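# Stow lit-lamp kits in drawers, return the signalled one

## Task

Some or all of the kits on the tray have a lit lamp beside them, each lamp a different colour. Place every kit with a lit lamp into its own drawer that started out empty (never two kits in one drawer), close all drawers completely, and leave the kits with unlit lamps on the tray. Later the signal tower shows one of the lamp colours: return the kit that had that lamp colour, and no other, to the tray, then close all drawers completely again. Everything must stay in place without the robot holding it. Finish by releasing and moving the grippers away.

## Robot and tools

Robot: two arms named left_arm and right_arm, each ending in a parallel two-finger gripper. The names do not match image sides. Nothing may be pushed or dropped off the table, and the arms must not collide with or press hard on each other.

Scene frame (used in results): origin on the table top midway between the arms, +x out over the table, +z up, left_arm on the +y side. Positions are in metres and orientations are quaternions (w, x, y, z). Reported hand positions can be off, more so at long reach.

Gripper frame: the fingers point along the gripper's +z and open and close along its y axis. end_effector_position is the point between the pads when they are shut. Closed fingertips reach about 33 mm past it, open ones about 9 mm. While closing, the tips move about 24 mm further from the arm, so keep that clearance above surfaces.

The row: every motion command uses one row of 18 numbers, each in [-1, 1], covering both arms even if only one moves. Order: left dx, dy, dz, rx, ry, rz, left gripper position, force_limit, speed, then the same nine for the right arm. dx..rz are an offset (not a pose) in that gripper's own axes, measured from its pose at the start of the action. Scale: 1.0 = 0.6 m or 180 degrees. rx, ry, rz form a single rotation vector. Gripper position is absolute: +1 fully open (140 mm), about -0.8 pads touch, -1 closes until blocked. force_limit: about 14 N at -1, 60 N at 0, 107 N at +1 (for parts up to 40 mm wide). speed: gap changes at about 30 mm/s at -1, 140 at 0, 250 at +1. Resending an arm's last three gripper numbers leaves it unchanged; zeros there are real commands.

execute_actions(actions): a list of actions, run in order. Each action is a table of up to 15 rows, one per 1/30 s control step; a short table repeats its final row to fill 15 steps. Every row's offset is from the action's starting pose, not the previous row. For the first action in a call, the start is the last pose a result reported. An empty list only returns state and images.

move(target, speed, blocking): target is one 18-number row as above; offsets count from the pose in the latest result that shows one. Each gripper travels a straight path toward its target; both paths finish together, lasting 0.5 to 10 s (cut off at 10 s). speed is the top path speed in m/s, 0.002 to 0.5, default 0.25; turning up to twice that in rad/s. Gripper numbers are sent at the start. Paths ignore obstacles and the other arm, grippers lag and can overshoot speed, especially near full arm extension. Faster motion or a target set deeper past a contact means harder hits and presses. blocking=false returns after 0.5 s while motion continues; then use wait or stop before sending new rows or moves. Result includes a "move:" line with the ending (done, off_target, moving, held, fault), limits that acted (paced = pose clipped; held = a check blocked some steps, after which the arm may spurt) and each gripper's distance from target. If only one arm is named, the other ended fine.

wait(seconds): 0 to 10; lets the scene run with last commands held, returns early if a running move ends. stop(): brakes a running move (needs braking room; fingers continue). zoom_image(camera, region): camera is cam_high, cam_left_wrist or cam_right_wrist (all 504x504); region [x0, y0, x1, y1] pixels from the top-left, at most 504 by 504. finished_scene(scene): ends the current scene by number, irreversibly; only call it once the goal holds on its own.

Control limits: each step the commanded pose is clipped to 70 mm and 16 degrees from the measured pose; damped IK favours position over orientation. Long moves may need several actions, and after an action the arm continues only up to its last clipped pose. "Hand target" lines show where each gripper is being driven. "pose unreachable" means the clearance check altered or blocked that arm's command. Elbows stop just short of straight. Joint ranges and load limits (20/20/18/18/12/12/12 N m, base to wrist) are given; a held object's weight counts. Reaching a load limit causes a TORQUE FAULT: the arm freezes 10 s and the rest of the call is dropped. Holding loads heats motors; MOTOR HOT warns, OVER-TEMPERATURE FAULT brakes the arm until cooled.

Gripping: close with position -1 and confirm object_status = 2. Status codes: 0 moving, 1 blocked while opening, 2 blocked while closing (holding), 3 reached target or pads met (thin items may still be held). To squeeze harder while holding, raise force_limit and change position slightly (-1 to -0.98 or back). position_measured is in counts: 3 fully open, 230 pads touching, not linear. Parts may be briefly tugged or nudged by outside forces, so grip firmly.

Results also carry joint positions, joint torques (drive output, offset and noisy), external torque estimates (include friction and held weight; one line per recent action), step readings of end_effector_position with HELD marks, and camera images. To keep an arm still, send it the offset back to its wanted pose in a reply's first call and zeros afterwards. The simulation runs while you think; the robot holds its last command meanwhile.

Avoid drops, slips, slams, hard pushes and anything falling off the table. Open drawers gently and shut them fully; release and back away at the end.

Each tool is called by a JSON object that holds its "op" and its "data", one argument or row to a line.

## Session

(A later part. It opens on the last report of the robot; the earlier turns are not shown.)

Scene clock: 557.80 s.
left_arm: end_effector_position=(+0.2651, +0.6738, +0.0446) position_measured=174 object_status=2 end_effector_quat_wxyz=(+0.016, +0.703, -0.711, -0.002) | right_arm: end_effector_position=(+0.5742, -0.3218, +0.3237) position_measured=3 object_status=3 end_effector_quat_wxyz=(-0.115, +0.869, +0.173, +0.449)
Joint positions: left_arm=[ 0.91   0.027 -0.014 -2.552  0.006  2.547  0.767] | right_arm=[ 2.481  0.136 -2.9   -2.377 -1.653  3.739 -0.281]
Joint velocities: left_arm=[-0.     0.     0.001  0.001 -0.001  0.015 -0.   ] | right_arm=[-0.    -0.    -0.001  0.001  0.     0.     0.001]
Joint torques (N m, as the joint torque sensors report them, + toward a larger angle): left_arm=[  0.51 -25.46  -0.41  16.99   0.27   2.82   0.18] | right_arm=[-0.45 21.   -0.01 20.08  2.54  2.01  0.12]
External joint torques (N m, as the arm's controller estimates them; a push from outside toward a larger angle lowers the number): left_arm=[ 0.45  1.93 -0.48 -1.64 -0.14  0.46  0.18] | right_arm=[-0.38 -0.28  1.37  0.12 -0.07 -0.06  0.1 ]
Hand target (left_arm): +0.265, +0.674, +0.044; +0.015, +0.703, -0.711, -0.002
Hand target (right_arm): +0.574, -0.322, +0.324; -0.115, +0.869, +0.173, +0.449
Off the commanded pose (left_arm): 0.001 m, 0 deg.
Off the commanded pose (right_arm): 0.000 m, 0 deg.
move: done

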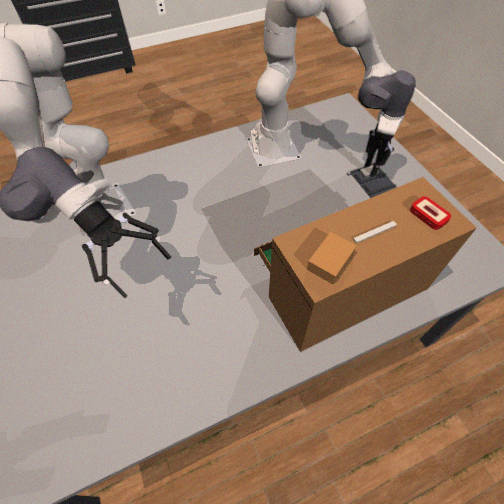

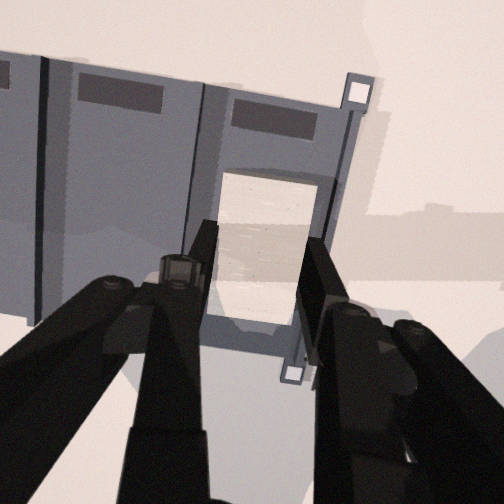

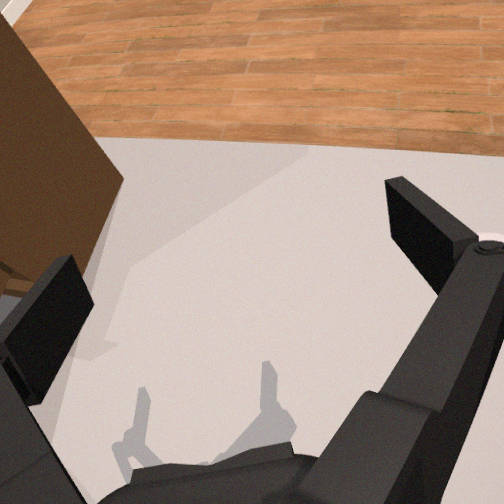

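{"op": "execute_actions", "data": {
  "actions": [
    [[0,0,0.004,0,0,0,-1,0,-0.5,0,0,0,0,0,0,1,0,0]],
    [[0,0,0,0,0,0,-0.12,0,0,0,0,0,0,0,0,1,0,0]]
  ]
}}

{"op": "move", "data": {
  "target": [0,0,-0.25,0,0,0,-0.12,0,0,0,0,0,0,0,0,1,0,0],
  "speed": 0.15
}}

{"op": "move", "data": {
  "target": [0.677,-0.3,0,0.075,-0.085,0.5,-0.12,0,0,0,0,0,0,0,0,1,0,0],
  "speed": 0.4
}}

Scene clock: 561.77 s.
left_arm: end_effector_position=(+0.2656, +0.6742, +0.0442) position_measured=144 object_status=3 end_effector_quat_wxyz=(+0.015, +0.703, -0.711, -0.002) | right_arm: end_effector_position=(+0.5742, -0.3218, +0.3237) position_measured=3 object_status=3 end_effector_quat_wxyz=(-0.115, +0.869, +0.173, +0.449)
Joint positions: left_arm=[ 0.91   0.028 -0.014 -2.552  0.006  2.551  0.767] | right_arm=[ 2.481  0.136 -2.9   -2.377 -1.653  3.739 -0.281]
Joint velocities: left_arm=[-0.    -0.    -0.001  0.    -0.001 -0.     0.001] | right_arm=[-0.001 -0.001  0.     0.001 -0.001  0.    -0.   ]
Joint torques (N m, as the joint torque sensors report them, + toward a larger angle): left_arm=[  0.43 -26.73  -0.88  17.51   0.4    2.34   0.16] | right_arm=[-0.54 20.83 -0.15 20.27  2.53  2.02  0.14]
External joint torques (N m, as the arm's controller estimates them; a push from outside toward a larger angle lowers the number): left_arm=[ 0.44  0.59 -0.88 -1.08 -0.02 -0.04  0.16] | right_arm=[-0.54 -0.39  1.16  0.31 -0.08 -0.06  0.12]
External joint torques at the end of the 1st action: left_arm=[-0.25  3.93 -1.01  0.12 -0.09  0.46  0.08] | right_arm=[-0.31 -0.26  1.13  0.02 -0.1  -0.08  0.08]
Hand target (left_arm): +0.266, +0.674, +0.044; +0.015, +0.703, -0.711, -0.002
Hand target (right_arm): +0.574, -0.322, +0.324; -0.115, +0.869, +0.173, +0.449
Off the commanded pose (left_arm): 0.000 m, 0 deg.
Off the commanded pose (right_arm): 0.000 m, 0 deg.
Step readings (end_effector_position; steps 1 to 15: 1st action; 16 to 30: 2nd action):
0: left_arm (+0.2656, +0.6742, +0.0445) | right_arm (+0.5742, -0.3218, +0.3237)
1: left_arm (+0.2656, +0.6741, +0.0443) | right_arm (+0.5742, -0.3218, +0.3237)
2: left_arm (+0.2656, +0.6741, +0.0441) | right_arm (+0.5742, -0.3218, +0.3237)
4: left_arm (+0.2656, +0.6741, +0.0441) | right_arm (+0.5742, -0.3218, +0.3237)
8: left_arm (+0.2656, +0.6741, +0.0441) | right_arm (+0.5742, -0.3218, +0.3237)
15: left_arm (+0.2656, +0.6741, +0.0441) | right_arm (+0.5742, -0.3218, +0.3237)
16: left_arm (+0.2656, +0.6742, +0.0442) | right_arm (+0.5742, -0.3218, +0.3237)
17: left_arm (+0.2656, +0.6742, +0.0442) | right_arm (+0.5742, -0.3218, +0.3237)
19: left_arm (+0.2656, +0.6742, +0.0442) | right_arm (+0.5742, -0.3218, +0.3237)
23: left_arm (+0.2656, +0.6742, +0.0442) | right_arm (+0.5742, -0.3218, +0.3237)
30: end_effector_position above

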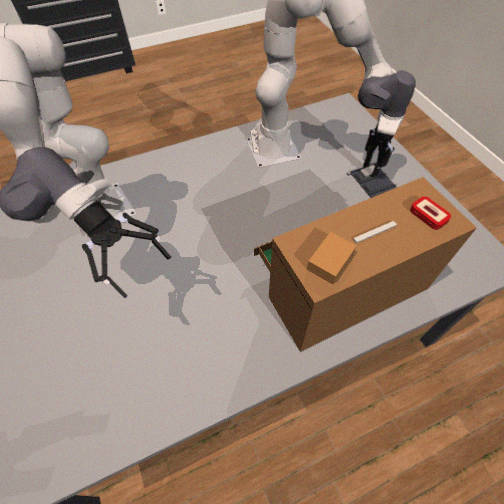

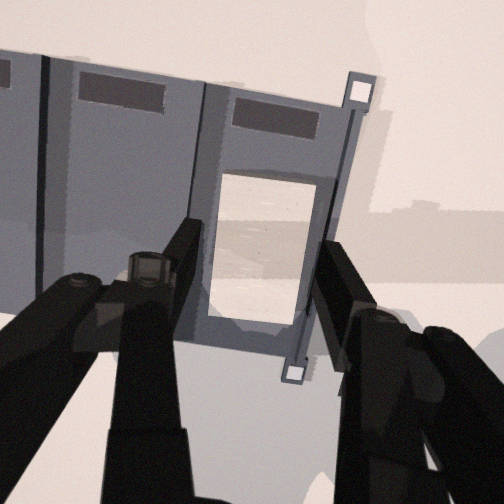

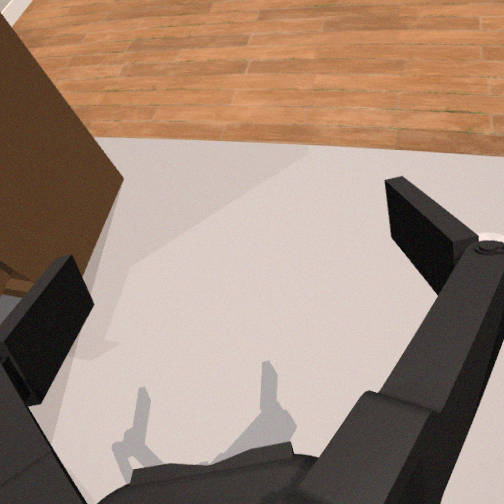

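Scene clock: 563.43 s.
left_arm: end_effector_position=(+0.2671, +0.6777, +0.1945) position_measured=144 object_status=3 end_effector_quat_wxyz=(+0.014, +0.704, -0.710, -0.005) | right_arm: end_effector_position=(+0.5742, -0.3218, +0.3237) position_measured=3 object_status=3 end_effector_quat_wxyz=(-0.115, +0.869, +0.173, +0.449)
Joint positions: left_arm=[ 0.91  -0.246 -0.014 -2.404  0.006  2.13   0.767] | right_arm=[ 2.481  0.136 -2.9   -2.377 -1.653  3.739 -0.281]
Joint velocities: left_arm=[ 0.     0.002 -0.002 -0.001  0.    -0.01  -0.001] | right_arm=[ 0.    -0.001 -0.001  0.001  0.     0.    -0.001]
Joint torques (N m, as the joint torque sensors report them, + toward a larger angle): left_arm=[  1.53 -22.72   0.25  23.91   1.43   1.99  -0.09] | right_arm=[-0.44 20.85 -0.26 20.04  2.54  2.01  0.12]
External joint torques (N m, as the arm's controller estimates them; a push from outside toward a larger angle lowers the number): left_arm=[ 1.54 -0.37  0.39  0.69  0.77 -0.39 -0.09] | right_arm=[-0.41 -0.38  1.08  0.11 -0.07 -0.07  0.1 ]
Hand target (left_arm): +0.265, +0.679, +0.195; +0.015, +0.705, -0.709, -0.006
Hand target (right_arm): +0.574, -0.322, +0.324; -0.115, +0.869, +0.173, +0.449
Off the commanded pose (left_arm): 0.002 m, 0 deg.
Off the commanded pose (right_arm): 0.000 m, 0 deg.
move: done

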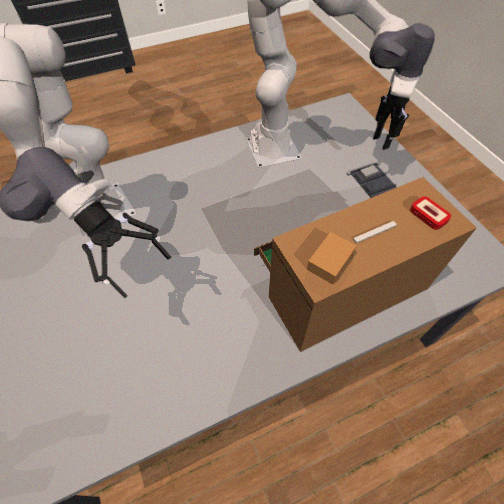

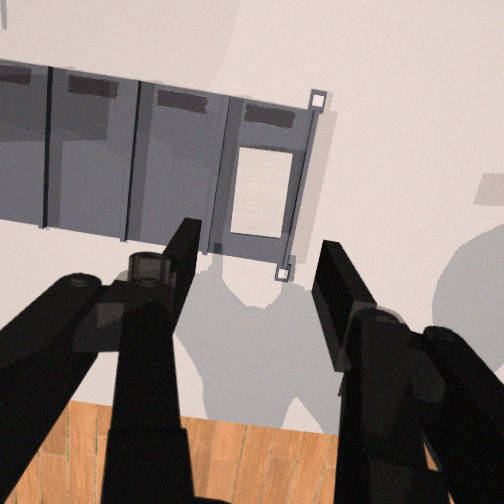

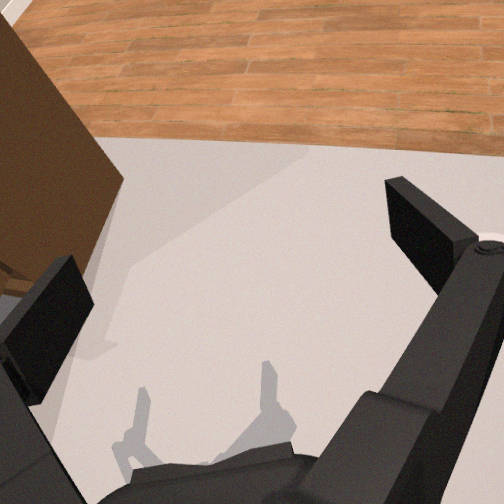

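Scene clock: 566.30 s.
left_arm: end_effector_position=(+0.4453, +0.2678, +0.1994) position_measured=144 object_status=3 end_effector_quat_wxyz=(+0.150, +0.003, +0.989, +0.004) | right_arm: end_effector_position=(+0.5742, -0.3218, +0.3237) position_measured=3 object_status=3 end_effector_quat_wxyz=(-0.115, +0.869, +0.173, +0.449)
Joint positions: left_arm=[ 0.106 -0.305 -0.198 -2.56   0.027  2.552  1.331] | right_arm=[ 2.481  0.136 -2.9   -2.377 -1.653  3.739 -0.281]
Joint velocities: left_arm=[ 0.     0.001  0.    -0.    -0.     0.004  0.032] | right_arm=[-0.001  0.001 -0.001 -0.002  0.001  0.001  0.001]
Joint torques (N m, as the joint torque sensors report them, + toward a larger angle): left_arm=[ -0.66 -17.77   1.81  23.39   1.37   3.48   0.26] | right_arm=[-0.61 21.11 -0.17 19.82  2.53  2.    0.09]
External joint torques (N m, as the arm's controller estimates them; a push from outside toward a larger angle lowers the number): left_arm=[-0.7   2.07  0.49  0.32  0.81  0.46  0.27] | right_arm=[-0.52 -0.09  1.23 -0.04 -0.06 -0.07  0.07]
Hand target (left_arm): +0.447, +0.267, +0.200; +0.152, +0.012, +0.988, +0.006
Hand target (right_arm): +0.574, -0.322, +0.324; -0.115, +0.869, +0.173, +0.449
Off the commanded pose (left_arm): 0.005 m, 1 deg.
Off the commanded pose (right_arm): 0.000 m, 0 deg.
move: off_target (left_arm)

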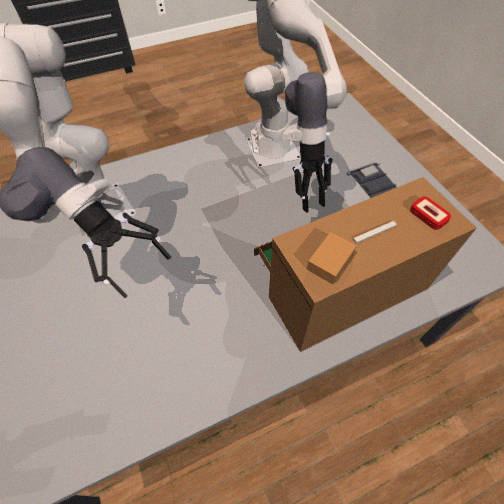

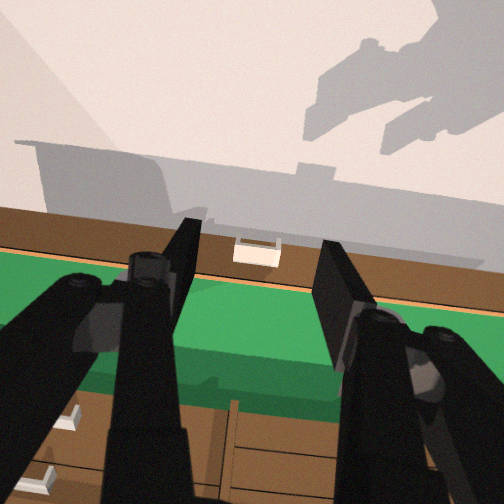

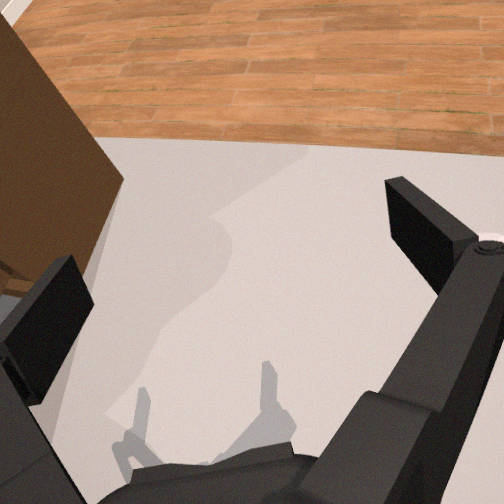

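{"op": "move", "data": {
  "target": [0.029,0,0.092,0,0,0,-0.12,0,0,0,0,0,0,0,0,1,0,0],
  "speed": 0.1
}}

{"op": "move", "data": {
  "target": [-0.274,0.01,0.085,0,-0.02,0,-0.12,0,0,0,0,0,0,0,0,1,0,0],
  "speed": 0.06
}}

{"op": "move", "data": {
  "target": [0.2,0,-0.12,0,0,0,-0.12,0,0,0,0,0,0,0,0,1,0,0],
  "speed": 0.15
}}

Scene clock: 573.40 s.
left_arm: end_effector_position=(+0.4451, +0.2661, +0.1420) position_measured=144 object_status=3 end_effector_quat_wxyz=(+0.149, +0.007, +0.989, +0.002) | right_arm: end_effector_position=(+0.5742, -0.3218, +0.3237) position_measured=3 object_status=3 end_effector_quat_wxyz=(-0.115, +0.869, +0.173, +0.449)
Joint positions: left_arm=[ 0.133 -0.193 -0.225 -2.619  0.065  2.721  1.3  ] | right_arm=[ 2.481  0.136 -2.9   -2.377 -1.653  3.739 -0.281]
Joint velocities: left_arm=[ 0.004 -0.001 -0.003 -0.001  0.003  0.012 -0.012] | right_arm=[ 0.001  0.001  0.001  0.    -0.001  0.001  0.001]
Joint torques (N m, as the joint torque sensors report them, + toward a larger angle): left_arm=[  2.56 -20.49  -0.75  20.18   1.39   3.47  -0.12] | right_arm=[-0.46 20.95  0.   19.82  2.54  2.01  0.11]
External joint torques (N m, as the arm's controller estimates them; a push from outside toward a larger angle lowers the number): left_arm=[ 2.53  1.55 -1.75 -1.14  0.98  0.46 -0.11] | right_arm=[-0.49 -0.3   1.27 -0.1  -0.06 -0.07  0.08]
Hand target (left_arm): +0.445, +0.267, +0.141; +0.150, +0.004, +0.989, +0.003
Hand target (right_arm): +0.574, -0.322, +0.324; -0.115, +0.869, +0.173, +0.449
Off the commanded pose (left_arm): 0.002 m, 0 deg.
Off the commanded pose (right_arm): 0.000 m, 0 deg.
move: done

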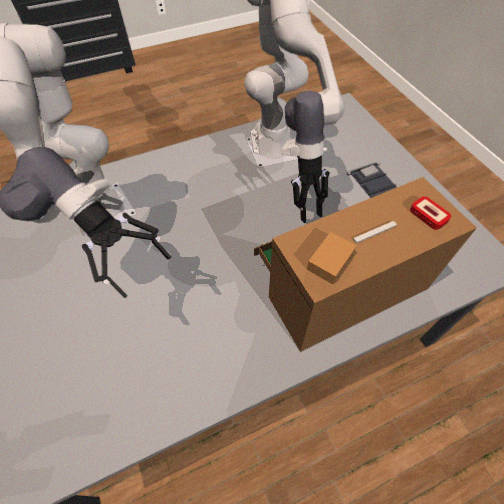

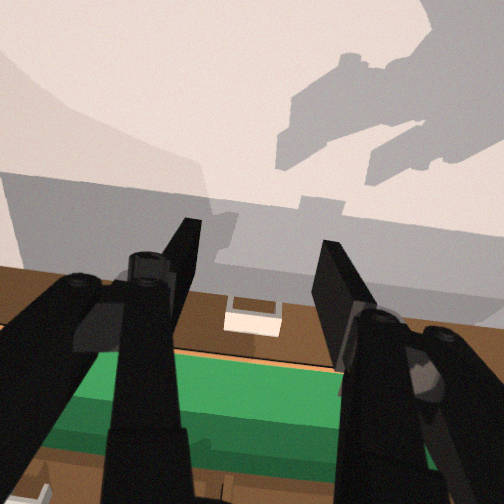

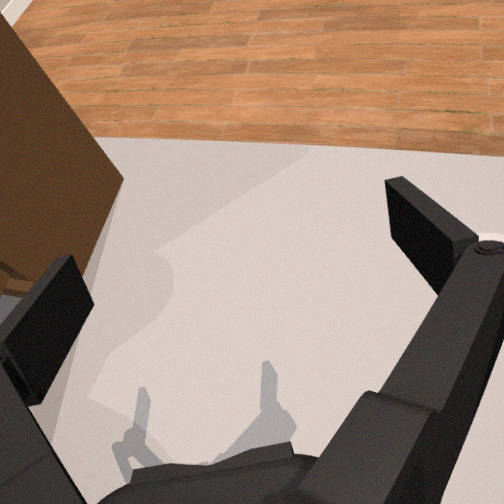

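Scene clock: 576.50 s.
left_arm: end_effector_position=(+0.6088, +0.2701, +0.1380) position_measured=144 object_status=3 end_effector_quat_wxyz=(+0.171, +0.003, +0.985, +0.001) | right_arm: end_effector_position=(+0.5742, -0.3218, +0.3237) position_measured=3 object_status=3 end_effector_quat_wxyz=(-0.115, +0.869, +0.173, +0.449)
Joint positions: left_arm=[ 0.17   0.235 -0.193 -2.121  0.213  2.683  1.256] | right_arm=[ 2.481  0.136 -2.9   -2.377 -1.653  3.739 -0.281]
Joint velocities: left_arm=[-0.003  0.005  0.     0.016  0.005 -0.025 -0.01 ] | right_arm=[ 0.    -0.     0.001  0.    -0.001 -0.     0.001]
Joint torques (N m, as the joint torque sensors report them, + toward a larger angle): left_arm=[  0.39 -31.66  -0.31  26.87   1.99   5.83   0.28] | right_arm=[-0.39 20.89 -0.13 20.16  2.55  2.    0.13]
External joint torques (N m, as the arm's controller estimates them; a push from outside toward a larger angle lowers the number): left_arm=[0.27 5.7  0.88 4.7  1.55 2.81 0.29] | right_arm=[-0.39 -0.36  1.18  0.23 -0.05 -0.08  0.11]
Hand target (left_arm): +0.617, +0.271, +0.142; +0.180, +0.005, +0.984, +0.000
Hand target (right_arm): +0.574, -0.322, +0.324; -0.115, +0.869, +0.173, +0.449
Off the commanded pose (left_arm): 0.009 m, 1 deg.
Off the commanded pose (right_arm): 0.000 m, 0 deg.
move: off_target (left_arm)

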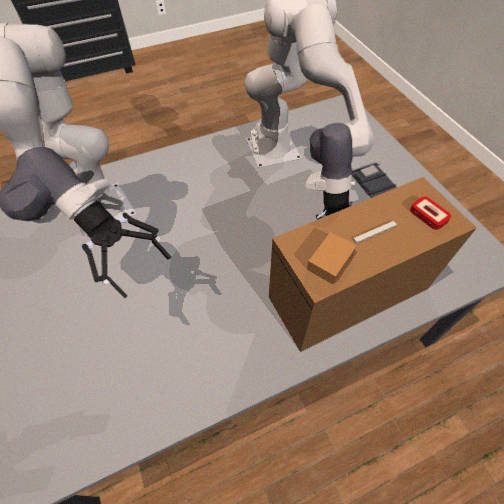

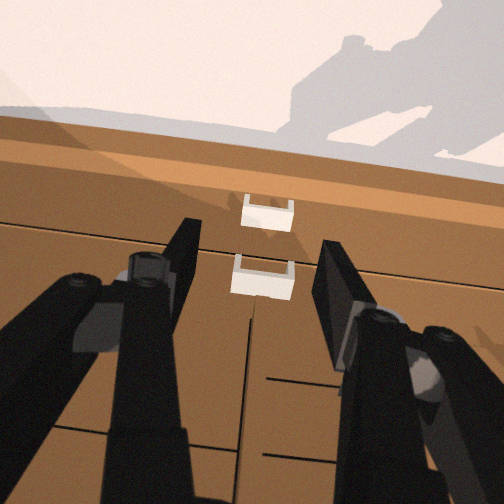

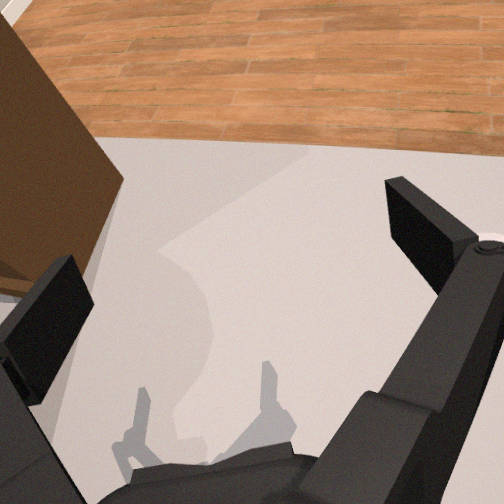

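Scene clock: 577.87 s.
left_arm: end_effector_position=(+0.4734, +0.2707, +0.1664) position_measured=144 object_status=3 end_effector_quat_wxyz=(+0.172, +0.001, +0.985, +0.003) | right_arm: end_effector_position=(+0.5742, -0.3218, +0.3237) position_measured=3 object_status=3 end_effector_quat_wxyz=(-0.115, +0.869, +0.173, +0.449)
Joint positions: left_arm=[ 0.137 -0.185 -0.208 -2.561  0.091  2.717  1.289] | right_arm=[ 2.481  0.136 -2.9   -2.377 -1.653  3.739 -0.281]
Joint velocities: left_arm=[-0.004 -0.003  0.005 -0.004 -0.007  0.001  0.015] | right_arm=[-0.    -0.    -0.     0.001  0.    -0.001 -0.001]
Joint torques (N m, as the joint torque sensors report them, + toward a larger angle): left_arm=[ -0.49 -23.35   1.36  20.27  -0.68   2.65   0.32] | right_arm=[-0.65 21.03 -0.33 19.74  2.52  1.98  0.12]
External joint torques (N m, as the arm's controller estimates them; a push from outside toward a larger angle lowers the number): left_arm=[-0.45 -0.36  0.52 -1.77 -1.11 -0.43  0.33] | right_arm=[-0.62 -0.18  1.   -0.17 -0.08 -0.09  0.1 ]
Hand target (left_arm): +0.472, +0.271, +0.165; +0.170, +0.004, +0.985, +0.003
Hand target (right_arm): +0.574, -0.322, +0.324; -0.115, +0.869, +0.173, +0.449
Off the commanded pose (left_arm): 0.002 m, 0 deg.
Off the commanded pose (right_arm): 0.000 m, 0 deg.
move: done

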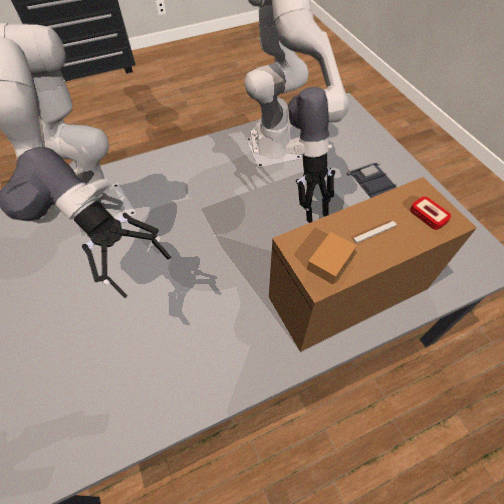

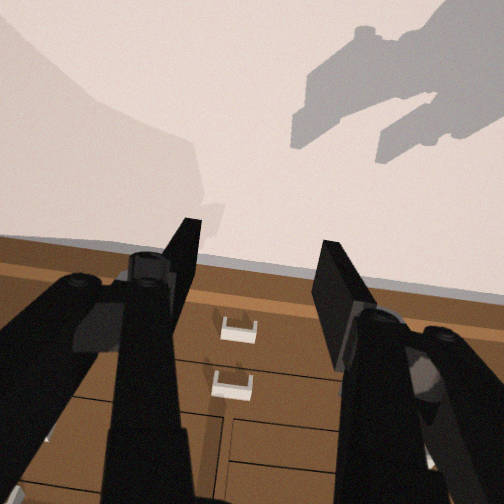

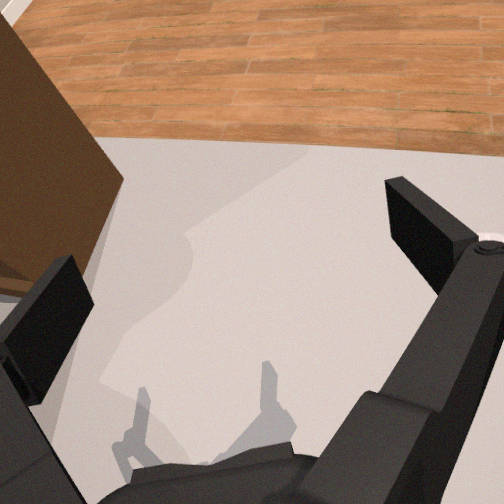

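{"op": "finished_scene", "data": {
  "scene": 1
}}

The scene is finished: the task was done.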